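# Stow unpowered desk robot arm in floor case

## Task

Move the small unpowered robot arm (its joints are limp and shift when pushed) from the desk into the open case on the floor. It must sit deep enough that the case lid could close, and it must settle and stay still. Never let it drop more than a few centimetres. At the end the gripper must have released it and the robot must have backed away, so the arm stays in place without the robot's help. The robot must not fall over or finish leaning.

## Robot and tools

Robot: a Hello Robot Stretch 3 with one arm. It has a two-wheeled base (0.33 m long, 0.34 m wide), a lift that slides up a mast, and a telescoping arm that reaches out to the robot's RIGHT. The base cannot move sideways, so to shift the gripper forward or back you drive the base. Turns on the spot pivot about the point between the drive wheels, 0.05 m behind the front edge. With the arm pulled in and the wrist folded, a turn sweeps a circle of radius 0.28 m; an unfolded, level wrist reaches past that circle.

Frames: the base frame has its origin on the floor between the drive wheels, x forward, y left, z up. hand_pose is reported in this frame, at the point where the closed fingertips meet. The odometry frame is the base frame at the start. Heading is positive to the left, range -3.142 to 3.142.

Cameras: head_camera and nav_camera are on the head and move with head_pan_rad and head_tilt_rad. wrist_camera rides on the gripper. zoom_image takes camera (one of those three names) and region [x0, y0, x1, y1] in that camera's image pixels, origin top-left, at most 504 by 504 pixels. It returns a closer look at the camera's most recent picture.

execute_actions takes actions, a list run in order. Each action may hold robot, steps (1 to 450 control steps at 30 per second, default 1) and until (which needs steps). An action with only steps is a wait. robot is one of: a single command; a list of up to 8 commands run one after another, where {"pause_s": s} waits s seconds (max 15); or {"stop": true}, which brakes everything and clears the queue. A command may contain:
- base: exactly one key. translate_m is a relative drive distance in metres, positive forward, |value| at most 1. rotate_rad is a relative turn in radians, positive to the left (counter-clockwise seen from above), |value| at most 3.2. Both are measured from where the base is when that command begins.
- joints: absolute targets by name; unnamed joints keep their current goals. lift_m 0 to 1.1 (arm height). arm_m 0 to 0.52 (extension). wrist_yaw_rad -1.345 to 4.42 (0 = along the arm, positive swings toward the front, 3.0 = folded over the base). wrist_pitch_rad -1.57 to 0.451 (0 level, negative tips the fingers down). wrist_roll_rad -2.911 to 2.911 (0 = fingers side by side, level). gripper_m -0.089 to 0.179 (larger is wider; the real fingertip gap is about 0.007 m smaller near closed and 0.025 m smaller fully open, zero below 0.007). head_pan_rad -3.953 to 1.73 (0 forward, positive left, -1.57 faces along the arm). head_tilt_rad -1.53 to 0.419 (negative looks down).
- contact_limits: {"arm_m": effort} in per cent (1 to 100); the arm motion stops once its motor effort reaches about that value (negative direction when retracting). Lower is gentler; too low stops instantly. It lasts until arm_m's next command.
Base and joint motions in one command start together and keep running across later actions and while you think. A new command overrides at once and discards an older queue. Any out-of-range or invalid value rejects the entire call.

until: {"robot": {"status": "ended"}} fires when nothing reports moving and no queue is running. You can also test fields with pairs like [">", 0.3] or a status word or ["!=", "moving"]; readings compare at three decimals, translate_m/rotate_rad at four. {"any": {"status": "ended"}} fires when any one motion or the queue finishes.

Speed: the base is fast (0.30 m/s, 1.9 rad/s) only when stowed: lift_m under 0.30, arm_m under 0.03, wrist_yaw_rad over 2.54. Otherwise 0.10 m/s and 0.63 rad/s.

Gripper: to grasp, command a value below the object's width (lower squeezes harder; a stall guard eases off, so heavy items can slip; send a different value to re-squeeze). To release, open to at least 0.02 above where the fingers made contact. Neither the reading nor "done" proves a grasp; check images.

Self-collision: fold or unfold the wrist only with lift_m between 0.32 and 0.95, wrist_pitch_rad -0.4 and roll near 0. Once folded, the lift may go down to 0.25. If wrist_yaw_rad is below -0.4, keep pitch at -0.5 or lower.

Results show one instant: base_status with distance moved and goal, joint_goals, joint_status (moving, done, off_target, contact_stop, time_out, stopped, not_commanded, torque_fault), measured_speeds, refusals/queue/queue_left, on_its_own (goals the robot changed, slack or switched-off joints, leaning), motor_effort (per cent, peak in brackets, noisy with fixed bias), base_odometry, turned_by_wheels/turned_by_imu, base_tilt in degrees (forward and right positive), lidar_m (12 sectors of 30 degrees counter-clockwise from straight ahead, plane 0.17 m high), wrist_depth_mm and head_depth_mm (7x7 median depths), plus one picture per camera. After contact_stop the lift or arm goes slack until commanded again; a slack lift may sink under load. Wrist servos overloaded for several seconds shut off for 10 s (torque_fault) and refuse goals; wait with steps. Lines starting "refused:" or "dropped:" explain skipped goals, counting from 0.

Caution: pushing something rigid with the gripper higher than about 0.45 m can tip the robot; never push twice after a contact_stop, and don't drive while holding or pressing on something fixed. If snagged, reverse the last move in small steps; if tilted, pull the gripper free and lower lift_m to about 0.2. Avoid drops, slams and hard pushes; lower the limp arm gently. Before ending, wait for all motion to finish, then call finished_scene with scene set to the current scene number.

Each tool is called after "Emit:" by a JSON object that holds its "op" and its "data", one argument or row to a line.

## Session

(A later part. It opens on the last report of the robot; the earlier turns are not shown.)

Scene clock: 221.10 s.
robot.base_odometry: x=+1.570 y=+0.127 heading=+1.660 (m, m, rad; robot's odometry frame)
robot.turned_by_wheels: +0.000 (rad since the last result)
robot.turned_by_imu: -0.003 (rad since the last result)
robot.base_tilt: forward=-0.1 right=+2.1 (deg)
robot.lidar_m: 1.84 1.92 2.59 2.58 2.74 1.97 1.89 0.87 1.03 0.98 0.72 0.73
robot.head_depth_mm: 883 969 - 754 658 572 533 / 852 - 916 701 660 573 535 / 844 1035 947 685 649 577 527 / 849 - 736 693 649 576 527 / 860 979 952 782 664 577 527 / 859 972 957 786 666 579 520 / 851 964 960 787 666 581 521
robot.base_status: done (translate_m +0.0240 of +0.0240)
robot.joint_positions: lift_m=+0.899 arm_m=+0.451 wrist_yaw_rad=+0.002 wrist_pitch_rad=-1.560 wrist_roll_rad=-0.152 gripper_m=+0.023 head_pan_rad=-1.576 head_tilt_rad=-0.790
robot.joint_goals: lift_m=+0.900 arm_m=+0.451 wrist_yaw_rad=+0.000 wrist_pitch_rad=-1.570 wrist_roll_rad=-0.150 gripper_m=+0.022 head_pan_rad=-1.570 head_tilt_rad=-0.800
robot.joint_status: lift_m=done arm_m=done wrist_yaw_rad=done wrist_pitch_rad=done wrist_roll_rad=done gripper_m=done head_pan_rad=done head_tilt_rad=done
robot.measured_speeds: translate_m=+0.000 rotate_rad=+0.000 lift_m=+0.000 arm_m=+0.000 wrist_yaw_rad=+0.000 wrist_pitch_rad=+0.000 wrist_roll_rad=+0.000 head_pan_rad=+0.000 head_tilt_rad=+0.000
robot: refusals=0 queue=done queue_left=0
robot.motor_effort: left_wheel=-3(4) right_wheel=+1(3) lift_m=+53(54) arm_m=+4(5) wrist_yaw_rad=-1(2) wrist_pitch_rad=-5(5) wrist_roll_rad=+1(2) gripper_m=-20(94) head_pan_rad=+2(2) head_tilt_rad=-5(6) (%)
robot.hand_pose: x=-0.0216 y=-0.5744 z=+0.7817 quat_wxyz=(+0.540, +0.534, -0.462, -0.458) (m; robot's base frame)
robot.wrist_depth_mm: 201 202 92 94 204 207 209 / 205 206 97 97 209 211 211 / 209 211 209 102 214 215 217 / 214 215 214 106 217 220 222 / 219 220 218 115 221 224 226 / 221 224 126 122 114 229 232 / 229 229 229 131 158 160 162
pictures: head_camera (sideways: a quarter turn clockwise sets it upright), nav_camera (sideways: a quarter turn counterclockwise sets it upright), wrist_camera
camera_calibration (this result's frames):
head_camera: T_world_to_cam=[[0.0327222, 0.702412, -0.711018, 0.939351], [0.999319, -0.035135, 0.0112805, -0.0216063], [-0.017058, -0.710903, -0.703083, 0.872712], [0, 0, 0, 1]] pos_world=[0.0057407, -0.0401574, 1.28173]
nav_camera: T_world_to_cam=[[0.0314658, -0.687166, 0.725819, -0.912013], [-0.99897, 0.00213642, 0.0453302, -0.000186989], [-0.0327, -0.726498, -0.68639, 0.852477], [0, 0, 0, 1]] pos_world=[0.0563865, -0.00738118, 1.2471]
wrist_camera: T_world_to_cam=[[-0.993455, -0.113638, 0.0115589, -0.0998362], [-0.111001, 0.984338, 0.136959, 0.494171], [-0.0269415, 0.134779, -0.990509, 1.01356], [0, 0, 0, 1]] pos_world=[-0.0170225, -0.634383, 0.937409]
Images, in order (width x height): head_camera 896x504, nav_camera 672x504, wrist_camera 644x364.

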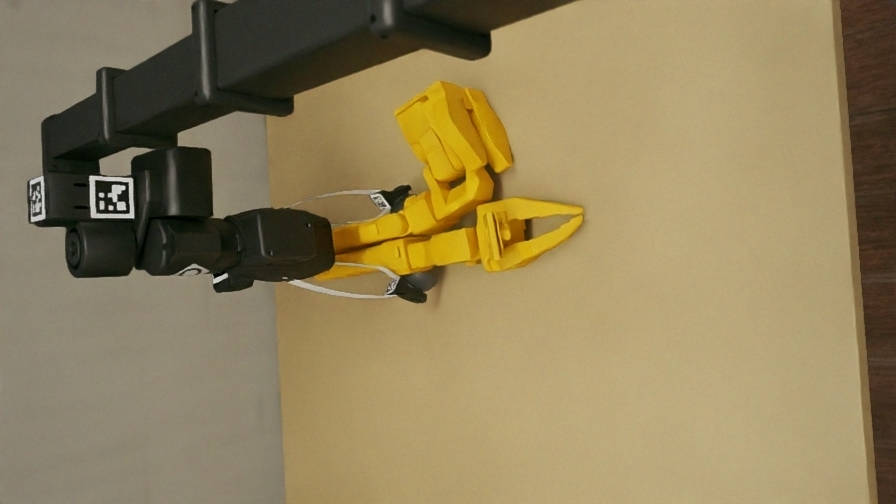

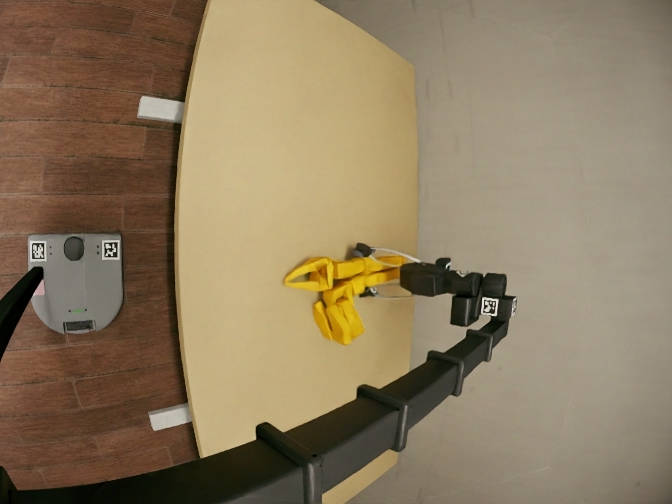

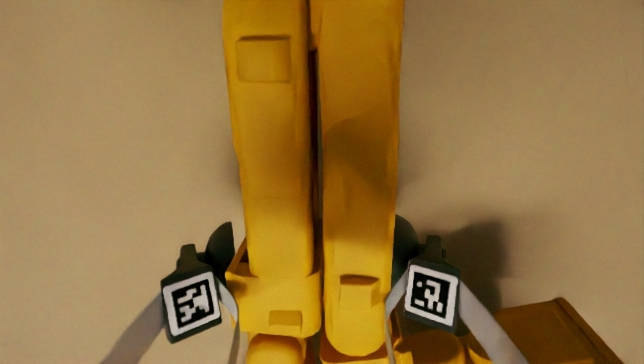

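Emit:
{"op": "execute_actions", "data": {
  "actions": [
    {"robot":[{"joints":{"lift_m":1.04}},{"joints":{"arm_m":0.17,"wrist_roll_rad":0.0,"head_pan_rad":-0.3,"head_tilt_rad":-0.6},"base":{"rotate_rad":1.509}},{"base":{"translate_m":1.0}},{"base":{"translate_m":1.0},"joints":{"lift_m":0.75}}],"steps":450,"until":{"robot":{"queue_left":["<=",1]}}},
    {"steps":30}
  ]
}}

Emit:
{"op": "execute_actions", "data": {
  "actions": [
    {"steps":450,"until":{"robot":{"status":"ended"}}},
    {"steps":450,"until":{"robot":{"status":"ended"}}}
  ]
}}

Scene clock: 254.93 s.
robot.base_odometry: x=+1.503 y=+0.125 heading=-3.115 (m, m, rad; robot's odometry frame)
robot.turned_by_wheels: +1.509 (rad since the last result)
robot.turned_by_imu: +1.514 (rad since the last result)
robot.base_tilt: forward=+0.4 right=+1.8 (deg)
robot.lidar_m: 2.51 2.94 2.02 1.90 0.92 0.92 1.05 0.77 0.78 1.84 1.89 2.44
robot.head_depth_mm: 2477 2629 2728 2184 1758 1456 1240 / 2791 3056 2960 2212 1749 1461 1244 / 3346 3589 2995 2232 1758 1458 1255 / 3512 3780 3007 2241 1772 1469 1253 / 3426 3683 2821 2240 1777 1474 1254 / 3256 3534 2756 2265 1775 1474 1266 / 3217 3499 3053 2276 1794 1488 1258
robot.base_status: moving (translate_m +0.0669 of +1.0000)
robot.joint_positions: lift_m=+1.039 arm_m=+0.170 wrist_yaw_rad=+0.001 wrist_pitch_rad=-1.557 wrist_roll_rad=-0.003 gripper_m=+0.023 head_pan_rad=-0.307 head_tilt_rad=-0.606
robot.joint_goals: lift_m=+1.040 arm_m=+0.170 wrist_yaw_rad=+0.000 wrist_pitch_rad=-1.570 wrist_roll_rad=+0.000 gripper_m=+0.022 head_pan_rad=-0.300 head_tilt_rad=-0.600
robot.joint_status: lift_m=done arm_m=done wrist_yaw_rad=done wrist_pitch_rad=done wrist_roll_rad=done gripper_m=done head_pan_rad=done head_tilt_rad=done
robot.measured_speeds: translate_m=+0.100 rotate_rad=+0.000 lift_m=+0.000 arm_m=+0.000 wrist_yaw_rad=+0.000 wrist_pitch_rad=+0.000 wrist_roll_rad=+0.000 head_pan_rad=+0.000 head_tilt_rad=+0.000
robot: refusals=0 queue=running queue_left=1
robot.motor_effort: left_wheel=+0(8) right_wheel=+4(8) lift_m=+53(57) arm_m=-5(6) wrist_yaw_rad=-1(2) wrist_pitch_rad=-6(6) wrist_roll_rad=+1(1) gripper_m=-18(20) head_pan_rad=+2(30) head_tilt_rad=+3(18) (%)
robot.hand_pose: x=-0.0217 y=-0.2947 z=+0.9216 quat_wxyz=(+0.505, +0.498, -0.502, -0.496) (m; robot's base frame)
robot.wrist_depth_mm: - - - 67 69 343 346 / - - - 69 77 350 352 / - - - 74 87 361 359 / - - - 89 97 369 365 / - - 153 107 111 373 374 / - - 130 127 123 189 379 / - - - 163 216 302 392
pictures: head_camera (sideways: a quarter turn clockwise sets it upright), nav_camera (sideways: a quarter turn counterclockwise sets it upright), wrist_camera
camera_calibration (this result's frames):
head_camera: T_world_to_cam=[[-0.525646, 0.196811, -0.827624, 1.09475], [0.327713, 0.944633, 0.0164964, -0.0243033], [0.785048, -0.262552, -0.56104, 0.683047], [0, 0, 0, 1]] pos_world=[0.0471915, -0.0131657, 1.28966]
nav_camera: T_world_to_cam=[[0.527807, -0.130251, 0.839318, -1.06299], [-0.306509, -0.950794, 0.0451982, -0.00425009], [0.792131, -0.281114, -0.541759, 0.659298], [0, 0, 0, 1]] pos_world=[0.0375006, 0.0428416, 1.24956]
wrist_camera: T_world_to_cam=[[-0.999314, 0.0356877, 0.00993011, -0.0242941], [0.036698, 0.990286, 0.134117, 0.207181], [-0.00504734, 0.134389, -0.990916, 1.11518], [0, 0, 0, 1]] pos_world=[-0.0262519, -0.35417, 1.0775]
Images, in order (width x height): head_camera 896x504, nav_camera 672x504, wrist_camera 644x364.

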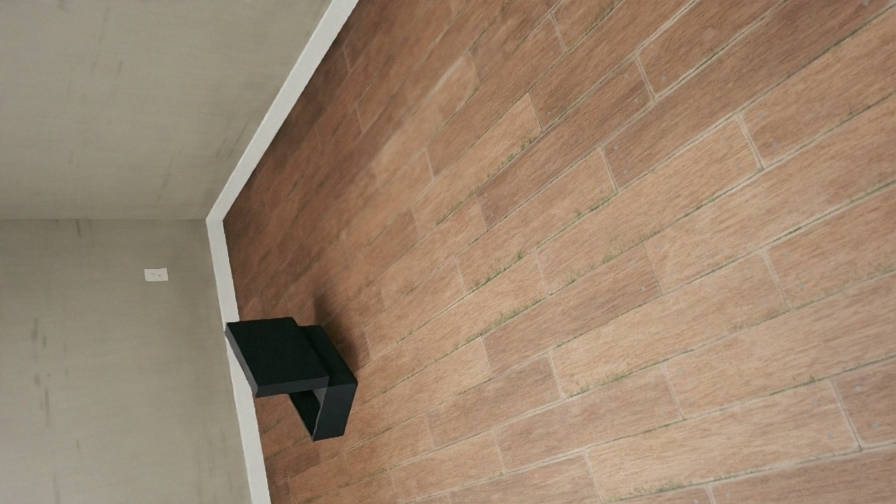

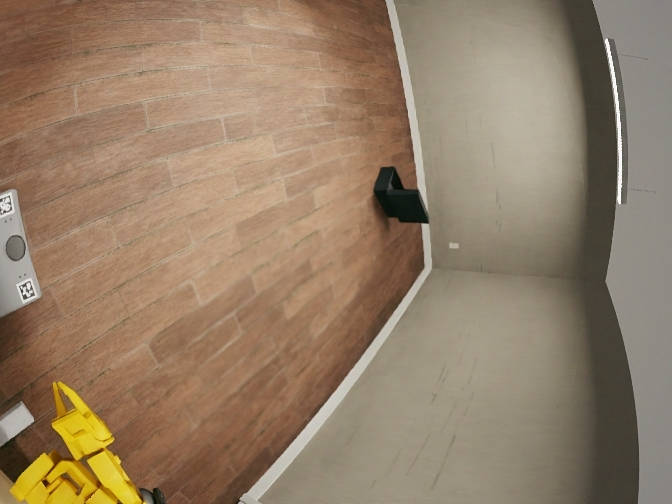

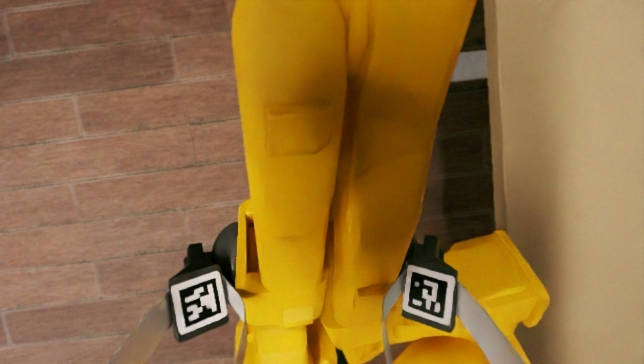

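Scene clock: 276.23 s.
robot.base_odometry: x=-0.430 y=+0.073 heading=-3.114 (m, m, rad; robot's odometry frame)
robot.turned_by_wheels: +0.000 (rad since the last result)
robot.turned_by_imu: -0.019 (rad since the last result)
robot.base_tilt: forward=-0.1 right=+2.0 (deg)
robot.lidar_m: 1.78 1.81 2.22 2.07 2.11 2.68 2.53 2.63 1.80 1.68 1.71 0.65
robot.head_depth_mm: 1958 2190 2422 2193 1757 1453 1247 / 1861 2069 2328 2201 1263 1358 1248 / 1787 1966 2192 2232 1767 1336 1199 / 1699 1867 2080 2221 1761 1423 1242 / 1623 1791 1982 2122 1782 1438 1261 / 1570 1705 1893 2053 1787 1463 1259 / 1510 1632 1796 1995 1790 1486 1265
robot.base_status: done (translate_m +1.0000 of +1.0000)
robot.joint_positions: lift_m=+0.750 arm_m=+0.170 wrist_yaw_rad=+0.001 wrist_pitch_rad=-1.557 wrist_roll_rad=-0.003 gripper_m=+0.023 head_pan_rad=-0.307 head_tilt_rad=-0.606
robot.joint_goals: lift_m=+0.750 arm_m=+0.170 wrist_yaw_rad=+0.000 wrist_pitch_rad=-1.570 wrist_roll_rad=+0.000 gripper_m=+0.022 head_pan_rad=-0.300 head_tilt_rad=-0.600
robot.joint_status: lift_m=done arm_m=done wrist_yaw_rad=done wrist_pitch_rad=done wrist_roll_rad=done gripper_m=done head_pan_rad=done head_tilt_rad=done
robot.measured_speeds: translate_m=+0.000 rotate_rad=+0.000 lift_m=+0.000 arm_m=+0.000 wrist_yaw_rad=+0.000 wrist_pitch_rad=+0.000 wrist_roll_rad=+0.000 head_pan_rad=+0.000 head_tilt_rad=+0.000
robot: refusals=0 queue=done queue_left=0
robot.motor_effort: left_wheel=-1(3) right_wheel=+0(5) lift_m=+34(50) arm_m=-5(4) wrist_yaw_rad=+0(1) wrist_pitch_rad=-6(6) wrist_roll_rad=+1(1) gripper_m=-18(18) head_pan_rad=+3(3) head_tilt_rad=+3(3) (%)
robot.hand_pose: x=-0.0217 y=-0.2947 z=+0.6323 quat_wxyz=(+0.505, +0.498, -0.502, -0.496) (m; robot's base frame)
robot.wrist_depth_mm: 749 751 746 67 69 758 769 / 752 767 761 69 77 773 771 / 782 780 773 74 87 793 792 / 780 788 811 89 97 820 824 / 821 795 154 107 111 825 827 / 825 831 129 127 123 190 842 / 838 836 843 163 213 536 875
pictures: head_camera (sideways: a quarter turn clockwise sets it upright), nav_camera (sideways: a quarter turn counterclockwise sets it upright), wrist_camera
camera_calibration (this result's frames):
head_camera: T_world_to_cam=[[-0.525532, 0.196775, -0.827705, 1.09485], [0.327711, 0.944634, 0.0165002, -0.0243083], [0.785125, -0.262576, -0.560921, 0.682891], [0, 0, 0, 1]] pos_world=[0.0471932, -0.0131662, 1.28967]
nav_camera: T_world_to_cam=[[0.527691, -0.130214, 0.839396, -1.06309], [-0.306515, -0.950792, 0.0451975, -0.00424914], [0.792206, -0.281138, -0.541637, 0.65914], [0, 0, 0, 1]] pos_world=[0.0375078, 0.0428393, 1.24956]
wrist_camera: T_world_to_cam=[[-0.999314, 0.0356886, 0.00993011, -0.0214214], [0.0366989, 0.990286, 0.134117, 0.245973], [-0.00504721, 0.134389, -0.990916, 0.828522], [0, 0, 0, 1]] pos_world=[-0.0262519, -0.354163, 0.788219]
Images, in order (width x height): head_camera 896x504, nav_camera 672x504, wrist_camera 644x364.

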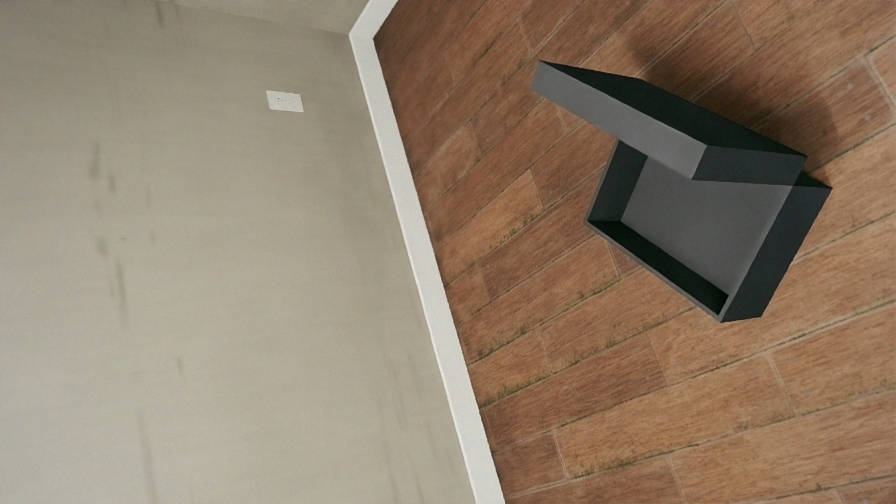

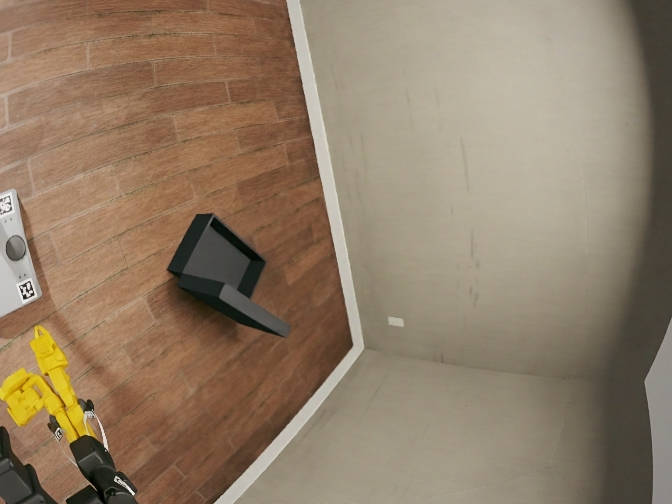

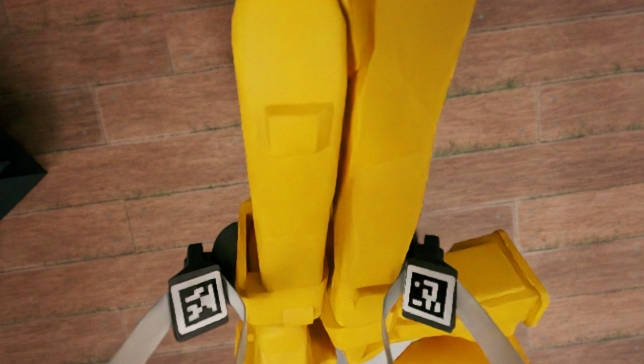

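Emit:
{"op": "execute_actions", "data": {
  "actions": [
    {"robot":[{"base":{"translate_m":0.56},"joints":{"head_pan_rad":-1.57,"head_tilt_rad":-1.15}},{"base":{"rotate_rad":0.722}},{"base":{"translate_m":0.055},"joints":{"arm_m":0.36}}],"steps":450,"until":{"robot":{"status":"ended"}}}
  ]
}}

Scene clock: 297.67 s.
robot.base_odometry: x=-1.030 y=+0.020 heading=-2.393 (m, m, rad; robot's odometry frame)
robot.turned_by_wheels: +0.722 (rad since the last result)
robot.turned_by_imu: +0.718 (rad since the last result)
robot.base_tilt: forward=-0.1 right=+2.0 (deg)
robot.lidar_m: 1.27 1.87 2.09 2.24 3.22 3.12 2.15 0.36 0.34 1.54 1.20 1.18
robot.head_depth_mm: 1743 1686 - - - - 1096 / - - 1356 1226 1180 1214 - / - 1632 1136 1330 1257 - - / 1871 - 745 1255 1250 1219 - / 1821 1665 1528 1405 1285 1197 1117 / 1710 1667 1521 1393 1290 1201 1120 / 1517 1629 1530 1398 1286 1197 1119
robot.base_status: done (translate_m +0.0550 of +0.0550)
robot.joint_positions: lift_m=+0.750 arm_m=+0.360 wrist_yaw_rad=+0.000 wrist_pitch_rad=-1.557 wrist_roll_rad=-0.002 gripper_m=+0.023 head_pan_rad=-1.563 head_tilt_rad=-1.136
robot.joint_goals: lift_m=+0.750 arm_m=+0.360 wrist_yaw_rad=+0.000 wrist_pitch_rad=-1.570 wrist_roll_rad=+0.000 gripper_m=+0.022 head_pan_rad=-1.570 head_tilt_rad=-1.150
robot.joint_status: lift_m=done arm_m=done wrist_yaw_rad=done wrist_pitch_rad=done wrist_roll_rad=done gripper_m=done head_pan_rad=done head_tilt_rad=done
robot.measured_speeds: translate_m=+0.000 rotate_rad=+0.000 lift_m=+0.000 arm_m=+0.000 wrist_yaw_rad=+0.000 wrist_pitch_rad=+0.000 wrist_roll_rad=+0.000 head_pan_rad=+0.000 head_tilt_rad=+0.000
robot: refusals=0 queue=done queue_left=0
robot.motor_effort: left_wheel=-3(8) right_wheel=+1(6) lift_m=+34(33) arm_m=+4(4) wrist_yaw_rad=+0(0) wrist_pitch_rad=-6(6) wrist_roll_rad=+1(1) gripper_m=-18(18) head_pan_rad=-2(31) head_tilt_rad=-7(37) (%)
robot.hand_pose: x=-0.0216 y=-0.4841 z=+0.6323 quat_wxyz=(+0.504, +0.497, -0.502, -0.496) (m; robot's base frame)
robot.wrist_depth_mm: 752 741 732 67 69 757 780 / 758 760 751 70 77 368 776 / 768 784 771 74 88 375 788 / 780 804 784 89 97 387 826 / 809 813 154 107 111 387 834 / 820 825 129 127 123 189 846 / 842 848 847 163 214 309 872
pictures: head_camera (sideways: a quarter turn clockwise sets it upright), nav_camera (sideways: a quarter turn counterclockwise sets it upright), wrist_camera
camera_calibration (this result's frames):
head_camera: T_world_to_cam=[[0.0220157, 0.90222, -0.430714, 0.574233], [0.999709, -0.024108, 0.000600229, -0.00770141], [-0.00984212, -0.430602, -0.902488, 1.13191], [0, 0, 0, 1]] pos_world=[0.00619742, -0.0308686, 1.26887]
nav_camera: T_world_to_cam=[[0.0420116, -0.892075, 0.44993, -0.552633], [-0.998798, -0.0261211, 0.0414712, 0.0048556], [-0.0252428, -0.451131, -0.892101, 1.11989], [0, 0, 0, 1]] pos_world=[0.0563358, 0.0123514, 1.24749]
wrist_camera: T_world_to_cam=[[-0.99925, 0.0374287, 0.0099192, -0.013792], [0.0384218, 0.99022, 0.134116, 0.433562], [-0.0048024, 0.134397, -0.990916, 0.853988], [0, 0, 0, 1]] pos_world=[-0.0263387, -0.543579, 0.788219]
Images, in order (width x height): head_camera 896x504, nav_camera 672x504, wrist_camera 644x364.

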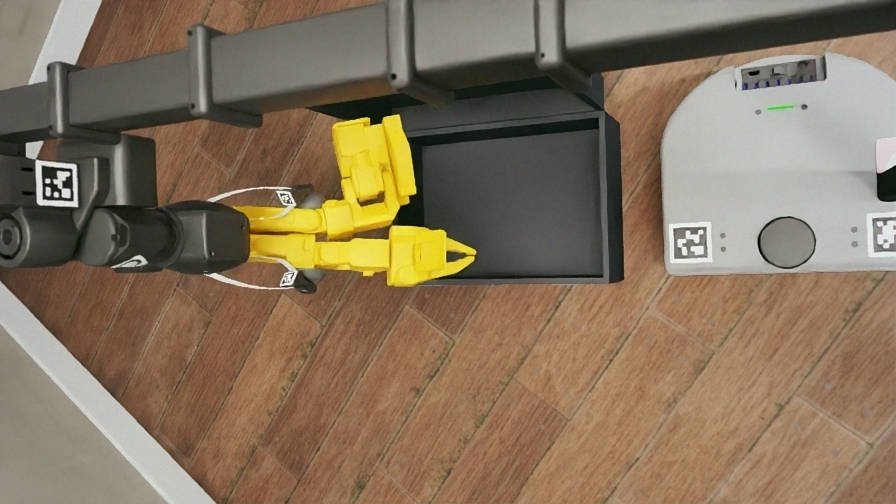

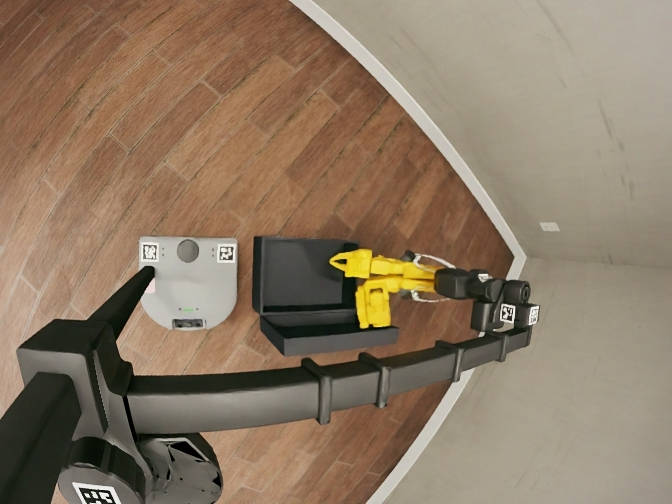

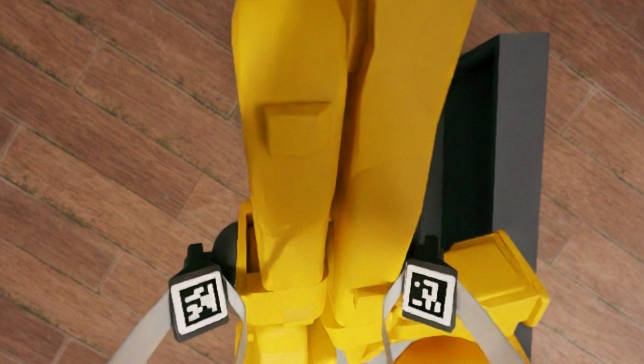

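Emit:
{"op": "execute_actions", "data": {
  "actions": [
    {"robot":[{"base":{"translate_m":-0.018},"joints":{"arm_m":0.383,"lift_m":0.62}},{"joints":{"lift_m":0.33}}],"steps":450,"until":{"robot":{"status":"ended"}}}
  ]
}}

Scene clock: 311.40 s.
robot.base_odometry: x=-1.017 y=+0.032 heading=-2.393 (m, m, rad; robot's odometry frame)
robot.turned_by_wheels: +0.000 (rad since the last result)
robot.turned_by_imu: -0.002 (rad since the last result)
robot.base_tilt: forward=-0.1 right=+2.1 (deg)
robot.lidar_m: 1.28 1.90 2.10 2.25 3.21 3.10 2.15 0.36 0.33 0.40 1.21 1.20
robot.head_depth_mm: 1730 1660 1505 1382 1263 1190 - / 1781 1668 1215 1192 1135 - - / 1834 1666 1560 1292 1255 - - / 1868 1670 1548 1167 1245 1219 - / 1834 1672 1516 1396 1285 1199 1118 / 1721 1676 1524 1401 1284 1197 1116 / 1540 1646 1524 1389 1300 1204 1116
robot.base_status: done (translate_m -0.0180 of -0.0180)
robot.joint_positions: lift_m=+0.330 arm_m=+0.383 wrist_yaw_rad=+0.000 wrist_pitch_rad=-1.557 wrist_roll_rad=-0.002 gripper_m=+0.023 head_pan_rad=-1.563 head_tilt_rad=-1.136
robot.joint_goals: lift_m=+0.330 arm_m=+0.383 wrist_yaw_rad=+0.000 wrist_pitch_rad=-1.570 wrist_roll_rad=+0.000 gripper_m=+0.022 head_pan_rad=-1.570 head_tilt_rad=-1.150
robot.joint_status: lift_m=done arm_m=done wrist_yaw_rad=done wrist_pitch_rad=done wrist_roll_rad=done gripper_m=done head_pan_rad=done head_tilt_rad=done
robot.measured_speeds: translate_m=+0.000 rotate_rad=+0.000 lift_m=+0.000 arm_m=+0.000 wrist_yaw_rad=+0.000 wrist_pitch_rad=+0.000 wrist_roll_rad=+0.000 head_pan_rad=+0.000 head_tilt_rad=+0.000
robot: refusals=0 queue=done queue_left=0
robot.motor_effort: left_wheel=-2(7) right_wheel=+1(3) lift_m=+34(33) arm_m=+4(4) wrist_yaw_rad=+1(0) wrist_pitch_rad=-6(6) wrist_roll_rad=+1(1) gripper_m=-18(18) head_pan_rad=-2(2) head_tilt_rad=-8(7) (%)
robot.hand_pose: x=-0.0216 y=-0.5071 z=+0.2123 quat_wxyz=(+0.504, +0.497, -0.502, -0.496) (m; robot's base frame)
robot.wrist_depth_mm: 344 347 216 67 69 251 215 / 352 353 238 69 77 304 220 / 355 360 235 74 87 303 224 / 365 366 258 89 97 305 228 / 373 373 153 107 111 270 231 / 381 382 129 127 123 190 237 / 388 388 247 163 216 238 241
pictures: head_camera (sideways: a quarter turn clockwise sets it upright), nav_camera (sideways: a quarter turn counterclockwise sets it upright), wrist_camera
camera_calibration (this result's frames):
head_camera: T_world_to_cam=[[0.0220156, 0.90222, -0.430714, 0.574233], [0.999709, -0.0241079, 0.000600229, -0.00770141], [-0.00984207, -0.430602, -0.902488, 1.13191], [0, 0, 0, 1]] pos_world=[0.00619743, -0.0308686, 1.26887]
nav_camera: T_world_to_cam=[[0.0420117, -0.892075, 0.44993, -0.552633], [-0.998798, -0.0261212, 0.0414712, 0.0048556], [-0.0252427, -0.451131, -0.892101, 1.11989], [0, 0, 0, 1]] pos_world=[0.0563358, 0.0123514, 1.24749]
wrist_camera: T_world_to_cam=[[-0.99925, 0.0374282, 0.00991921, -0.00876546], [0.0384214, 0.99022, 0.134117, 0.512662], [-0.00480246, 0.134397, -0.990916, 0.440892], [0, 0, 0, 1]] pos_world=[-0.0263387, -0.566575, 0.368217]
Images, in order (width x height): head_camera 896x504, nav_camera 672x504, wrist_camera 644x364.

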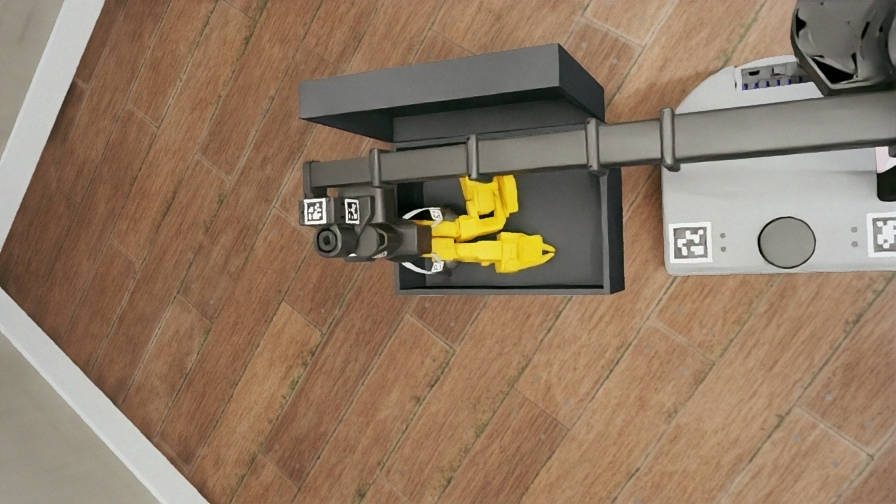

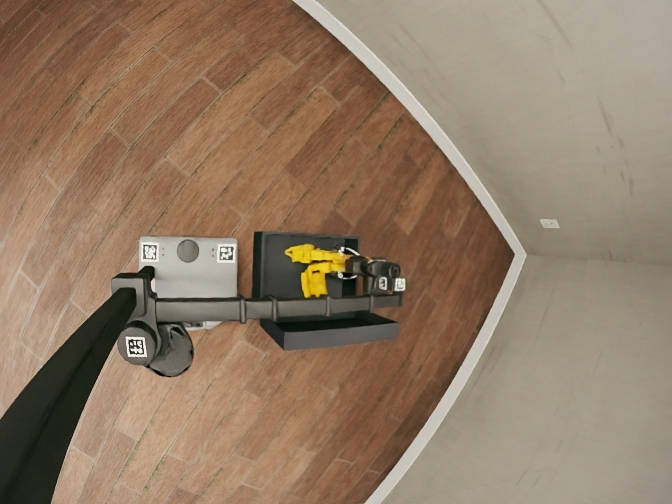

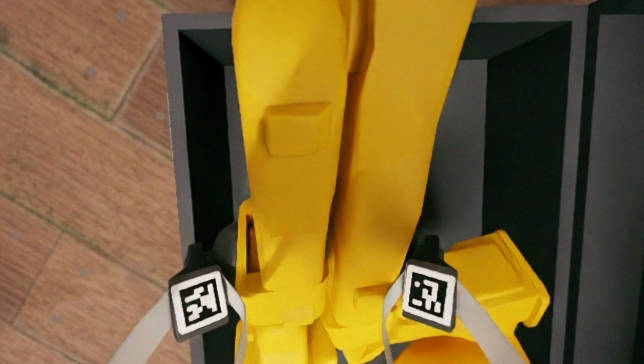

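Emit:
{"op": "execute_actions", "data": {
  "actions": [
    {"robot":[{"joints":{"arm_m":0.356}},{"joints":{"lift_m":0.26}},{"joints":{"lift_m":0.21}},{"joints":{"lift_m":0.18}}],"steps":450,"until":{"robot":{"status":"ended"}}}
  ]
}}

Scene clock: 323.40 s.
robot.base_odometry: x=-1.017 y=+0.032 heading=-2.393 (m, m, rad; robot's odometry frame)
robot.turned_by_wheels: +0.000 (rad since the last result)
robot.turned_by_imu: -0.002 (rad since the last result)
robot.base_tilt: forward=-0.1 right=+2.0 (deg)
robot.lidar_m: 1.28 1.90 2.10 2.24 3.20 3.10 2.14 0.36 0.33 1.56 1.21 1.20
robot.head_depth_mm: 1738 1660 1506 1386 1273 1190 - / 1784 1664 1215 1187 1156 1213 - / 1851 1658 1514 1323 1238 - - / 1850 1668 1512 1350 1250 1219 - / 1823 1665 1514 1393 1286 1196 1117 / 1726 1683 1524 1390 1288 1202 1120 / 1543 1651 1514 1391 1290 1195 1114
robot.base_status: done (translate_m -0.0180 of -0.0180)
robot.joint_positions: lift_m=+0.181 arm_m=+0.356 wrist_yaw_rad=+0.000 wrist_pitch_rad=-1.562 wrist_roll_rad=-0.002 gripper_m=+0.023 head_pan_rad=-1.563 head_tilt_rad=-1.136
robot.joint_goals: lift_m=+0.180 arm_m=+0.356 wrist_yaw_rad=+0.000 wrist_pitch_rad=-1.570 wrist_roll_rad=+0.000 gripper_m=+0.022 head_pan_rad=-1.570 head_tilt_rad=-1.150
robot.joint_status: lift_m=done arm_m=done wrist_yaw_rad=done wrist_pitch_rad=done wrist_roll_rad=done gripper_m=done head_pan_rad=done head_tilt_rad=done
robot.measured_speeds: translate_m=+0.000 rotate_rad=+0.000 lift_m=+0.000 arm_m=+0.000 wrist_yaw_rad=+0.000 wrist_pitch_rad=+0.000 wrist_roll_rad=+0.000 head_pan_rad=+0.000 head_tilt_rad=+0.000
robot: refusals=0 queue=done queue_left=0
robot.motor_effort: left_wheel=-1(2) right_wheel=+0(2) lift_m=+23(36) arm_m=-5(5) wrist_yaw_rad=+0(0) wrist_pitch_rad=-3(6) wrist_roll_rad=+1(1) gripper_m=-18(18) head_pan_rad=-3(2) head_tilt_rad=-8(8) (%)
robot.hand_pose: x=-0.0216 y=-0.4793 z=+0.0628 quat_wxyz=(+0.503, +0.499, -0.501, -0.498) (m; robot's base frame)
robot.wrist_depth_mm: 122 168 181 129 183 184 185 / 121 166 185 126 186 188 188 / 120 164 188 128 190 192 192 / 119 164 193 131 195 196 196 / 119 162 196 132 198 200 200 / 118 151 135 132 126 204 204 / 117 148 205 135 166 209 191
pictures: head_camera (sideways: a quarter turn clockwise sets it upright), nav_camera (sideways: a quarter turn counterclockwise sets it upright), wrist_camera
camera_calibration (this result's frames):
head_camera: T_world_to_cam=[[0.0220159, 0.90224, -0.430673, 0.574179], [0.999709, -0.0241085, 0.000598786, -0.00769953], [-0.00984264, -0.430561, -0.902508, 1.13193], [0, 0, 0, 1]] pos_world=[0.0061974, -0.0308671, 1.26887]
nav_camera: T_world_to_cam=[[0.0420113, -0.892096, 0.449889, -0.55258], [-0.998798, -0.0261225, 0.0414704, 0.00485671], [-0.0252433, -0.45109, -0.892121, 1.11991], [0, 0, 0, 1]] pos_world=[0.0563358, 0.0123539, 1.2475]
wrist_camera: T_world_to_cam=[[-0.99925, 0.0373657, 0.0101236, -0.00836675], [0.0384133, 0.989483, 0.139455, 0.504491], [-0.00480626, 0.139739, -0.990177, 0.29153], [0, 0, 0, 1]] pos_world=[-0.0263385, -0.539611, 0.218397]
Images, in order (width x height): head_camera 896x504, nav_camera 672x504, wrist_camera 644x364.

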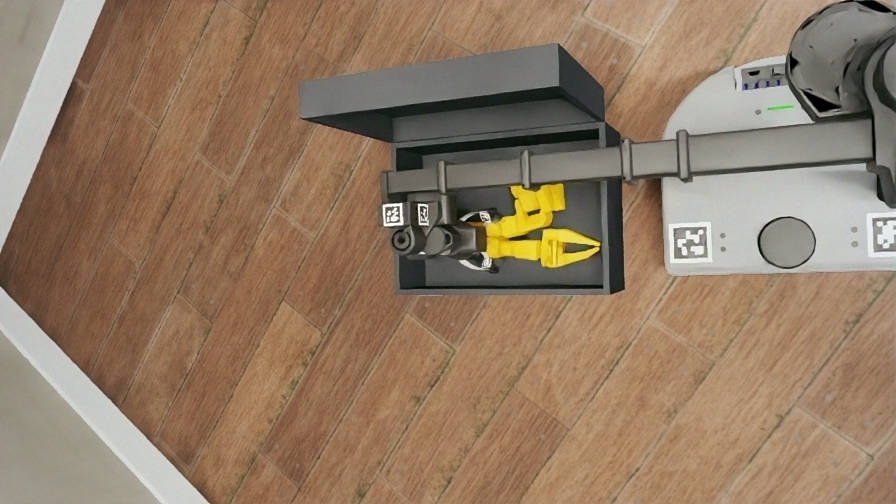

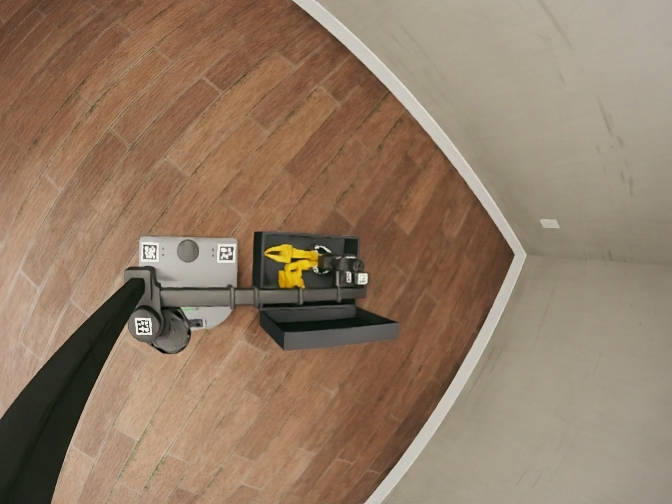

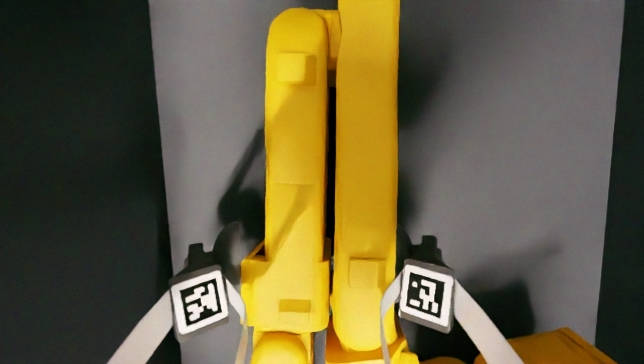

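Flat inside. Release and clear.

Emit:
{"op": "execute_actions", "data": {
  "actions": [
    {"robot":[{"joints":{"gripper_m":0.10}},{"joints":{"lift_m":0.45}},{"joints":{"arm_m":0.0},"base":{"translate_m":0.35}}],"steps":450,"until":{"robot":{"status":"ended"}}}
  ]
}}

Scene clock: 336.27 s.
robot.base_odometry: x=-1.273 y=-0.206 heading=-2.393 (m, m, rad; robot's odometry frame)
robot.turned_by_wheels: +0.000 (rad since the last result)
robot.turned_by_imu: -0.005 (rad since the last result)
robot.base_tilt: forward=-0.1 right=+2.0 (deg)
robot.lidar_m: 0.98 1.45 1.90 2.03 3.00 3.39 2.41 0.61 0.85 1.18 0.93 0.91
robot.head_depth_mm: 1826 1653 1512 1312 1231 1189 1131 / 1842 1663 1515 1347 1279 - - / 1840 1669 1517 1389 1301 - - / 1748 1667 1521 1396 1303 - - / 1507 1645 1520 1389 1285 1190 1120 / 1314 1514 1520 1390 1288 1198 1116 / 1169 1321 1482 1394 1297 1198 1119
robot.base_status: done (translate_m +0.3500 of +0.3500)
robot.joint_positions: lift_m=+0.450 arm_m=+0.000 wrist_yaw_rad=+0.000 wrist_pitch_rad=-1.564 wrist_roll_rad=-0.002 gripper_m=+0.100 head_pan_rad=-1.563 head_tilt_rad=-1.136
robot.joint_goals: lift_m=+0.450 arm_m=+0.000 wrist_yaw_rad=+0.000 wrist_pitch_rad=-1.570 wrist_roll_rad=+0.000 gripper_m=+0.100 head_pan_rad=-1.570 head_tilt_rad=-1.150
robot.joint_status: lift_m=done arm_m=done wrist_yaw_rad=done wrist_pitch_rad=done wrist_roll_rad=done gripper_m=done head_pan_rad=done head_tilt_rad=done
robot.measured_speeds: translate_m=+0.000 rotate_rad=+0.000 lift_m=+0.000 arm_m=+0.000 wrist_yaw_rad=+0.000 wrist_pitch_rad=+0.000 wrist_roll_rad=+0.000 head_pan_rad=+0.000 head_tilt_rad=+0.000
robot: refusals=0 queue=done queue_left=0
robot.motor_effort: left_wheel=-2(3) right_wheel=+1(5) lift_m=+48(52) arm_m=-5(6) wrist_yaw_rad=-1(0) wrist_pitch_rad=-3(3) wrist_roll_rad=+1(1) gripper_m=+0(82) head_pan_rad=-1(2) head_tilt_rad=-7(7) (%)
robot.hand_pose: x=-0.0216 y=-0.1230 z=+0.3319 quat_wxyz=(+0.502, +0.499, -0.501, -0.498) (m; robot's base frame)
robot.wrist_depth_mm: 457 459 465 461 469 428 445 / 462 468 475 473 475 478 485 / 474 478 478 483 487 497 491 / 480 492 487 - - 494 506 / 496 498 504 - - - 516 / 505 515 518 - - 519 529 / 525 527 519 - - - 536
pictures: head_camera (sideways: a quarter turn clockwise sets it upright), nav_camera (sideways: a quarter turn counterclockwise sets it upright), wrist_camera
camera_calibration (this result's frames):
head_camera: T_world_to_cam=[[0.0220173, 0.90224, -0.430673, 0.574179], [0.999709, -0.0241101, 0.000598786, -0.00769953], [-0.0098433, -0.430561, -0.902508, 1.13193], [0, 0, 0, 1]] pos_world=[0.00619735, -0.0308671, 1.26887]
nav_camera: T_world_to_cam=[[0.0420099, -0.892096, 0.449889, -0.55258], [-0.998798, -0.0261209, 0.0414704, 0.00485671], [-0.025244, -0.45109, -0.892121, 1.11991], [0, 0, 0, 1]] pos_world=[0.0563358, 0.0123538, 1.2475]
wrist_camera: T_world_to_cam=[[-0.999249, 0.0373878, 0.0101681, -0.0244166], [0.0384471, 0.989316, 0.140623, 0.114002], [-0.00480184, 0.140908, -0.990011, 0.508323], [0, 0, 0, 1]] pos_world=[-0.0263404, -0.183498, 0.487462]
Images, in order (width x height): head_camera 896x504, nav_camera 672x504, wrist_camera 644x364.

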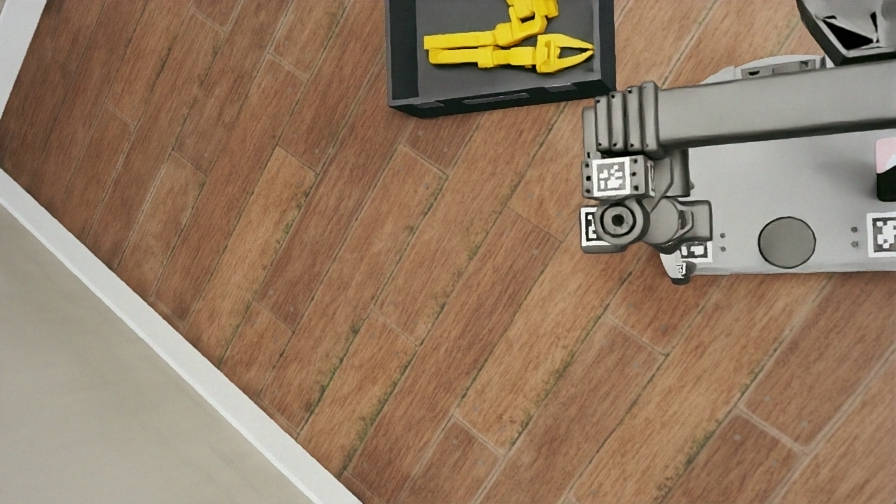

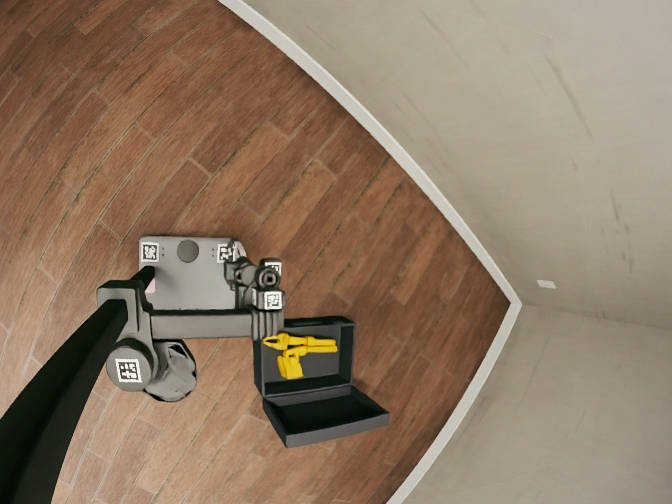

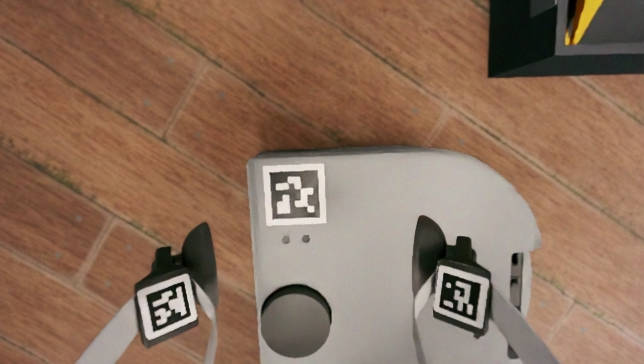

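Emit:
{"op": "finished_scene", "data": {
  "scene": 2
}}

The scene is finished: the task was done.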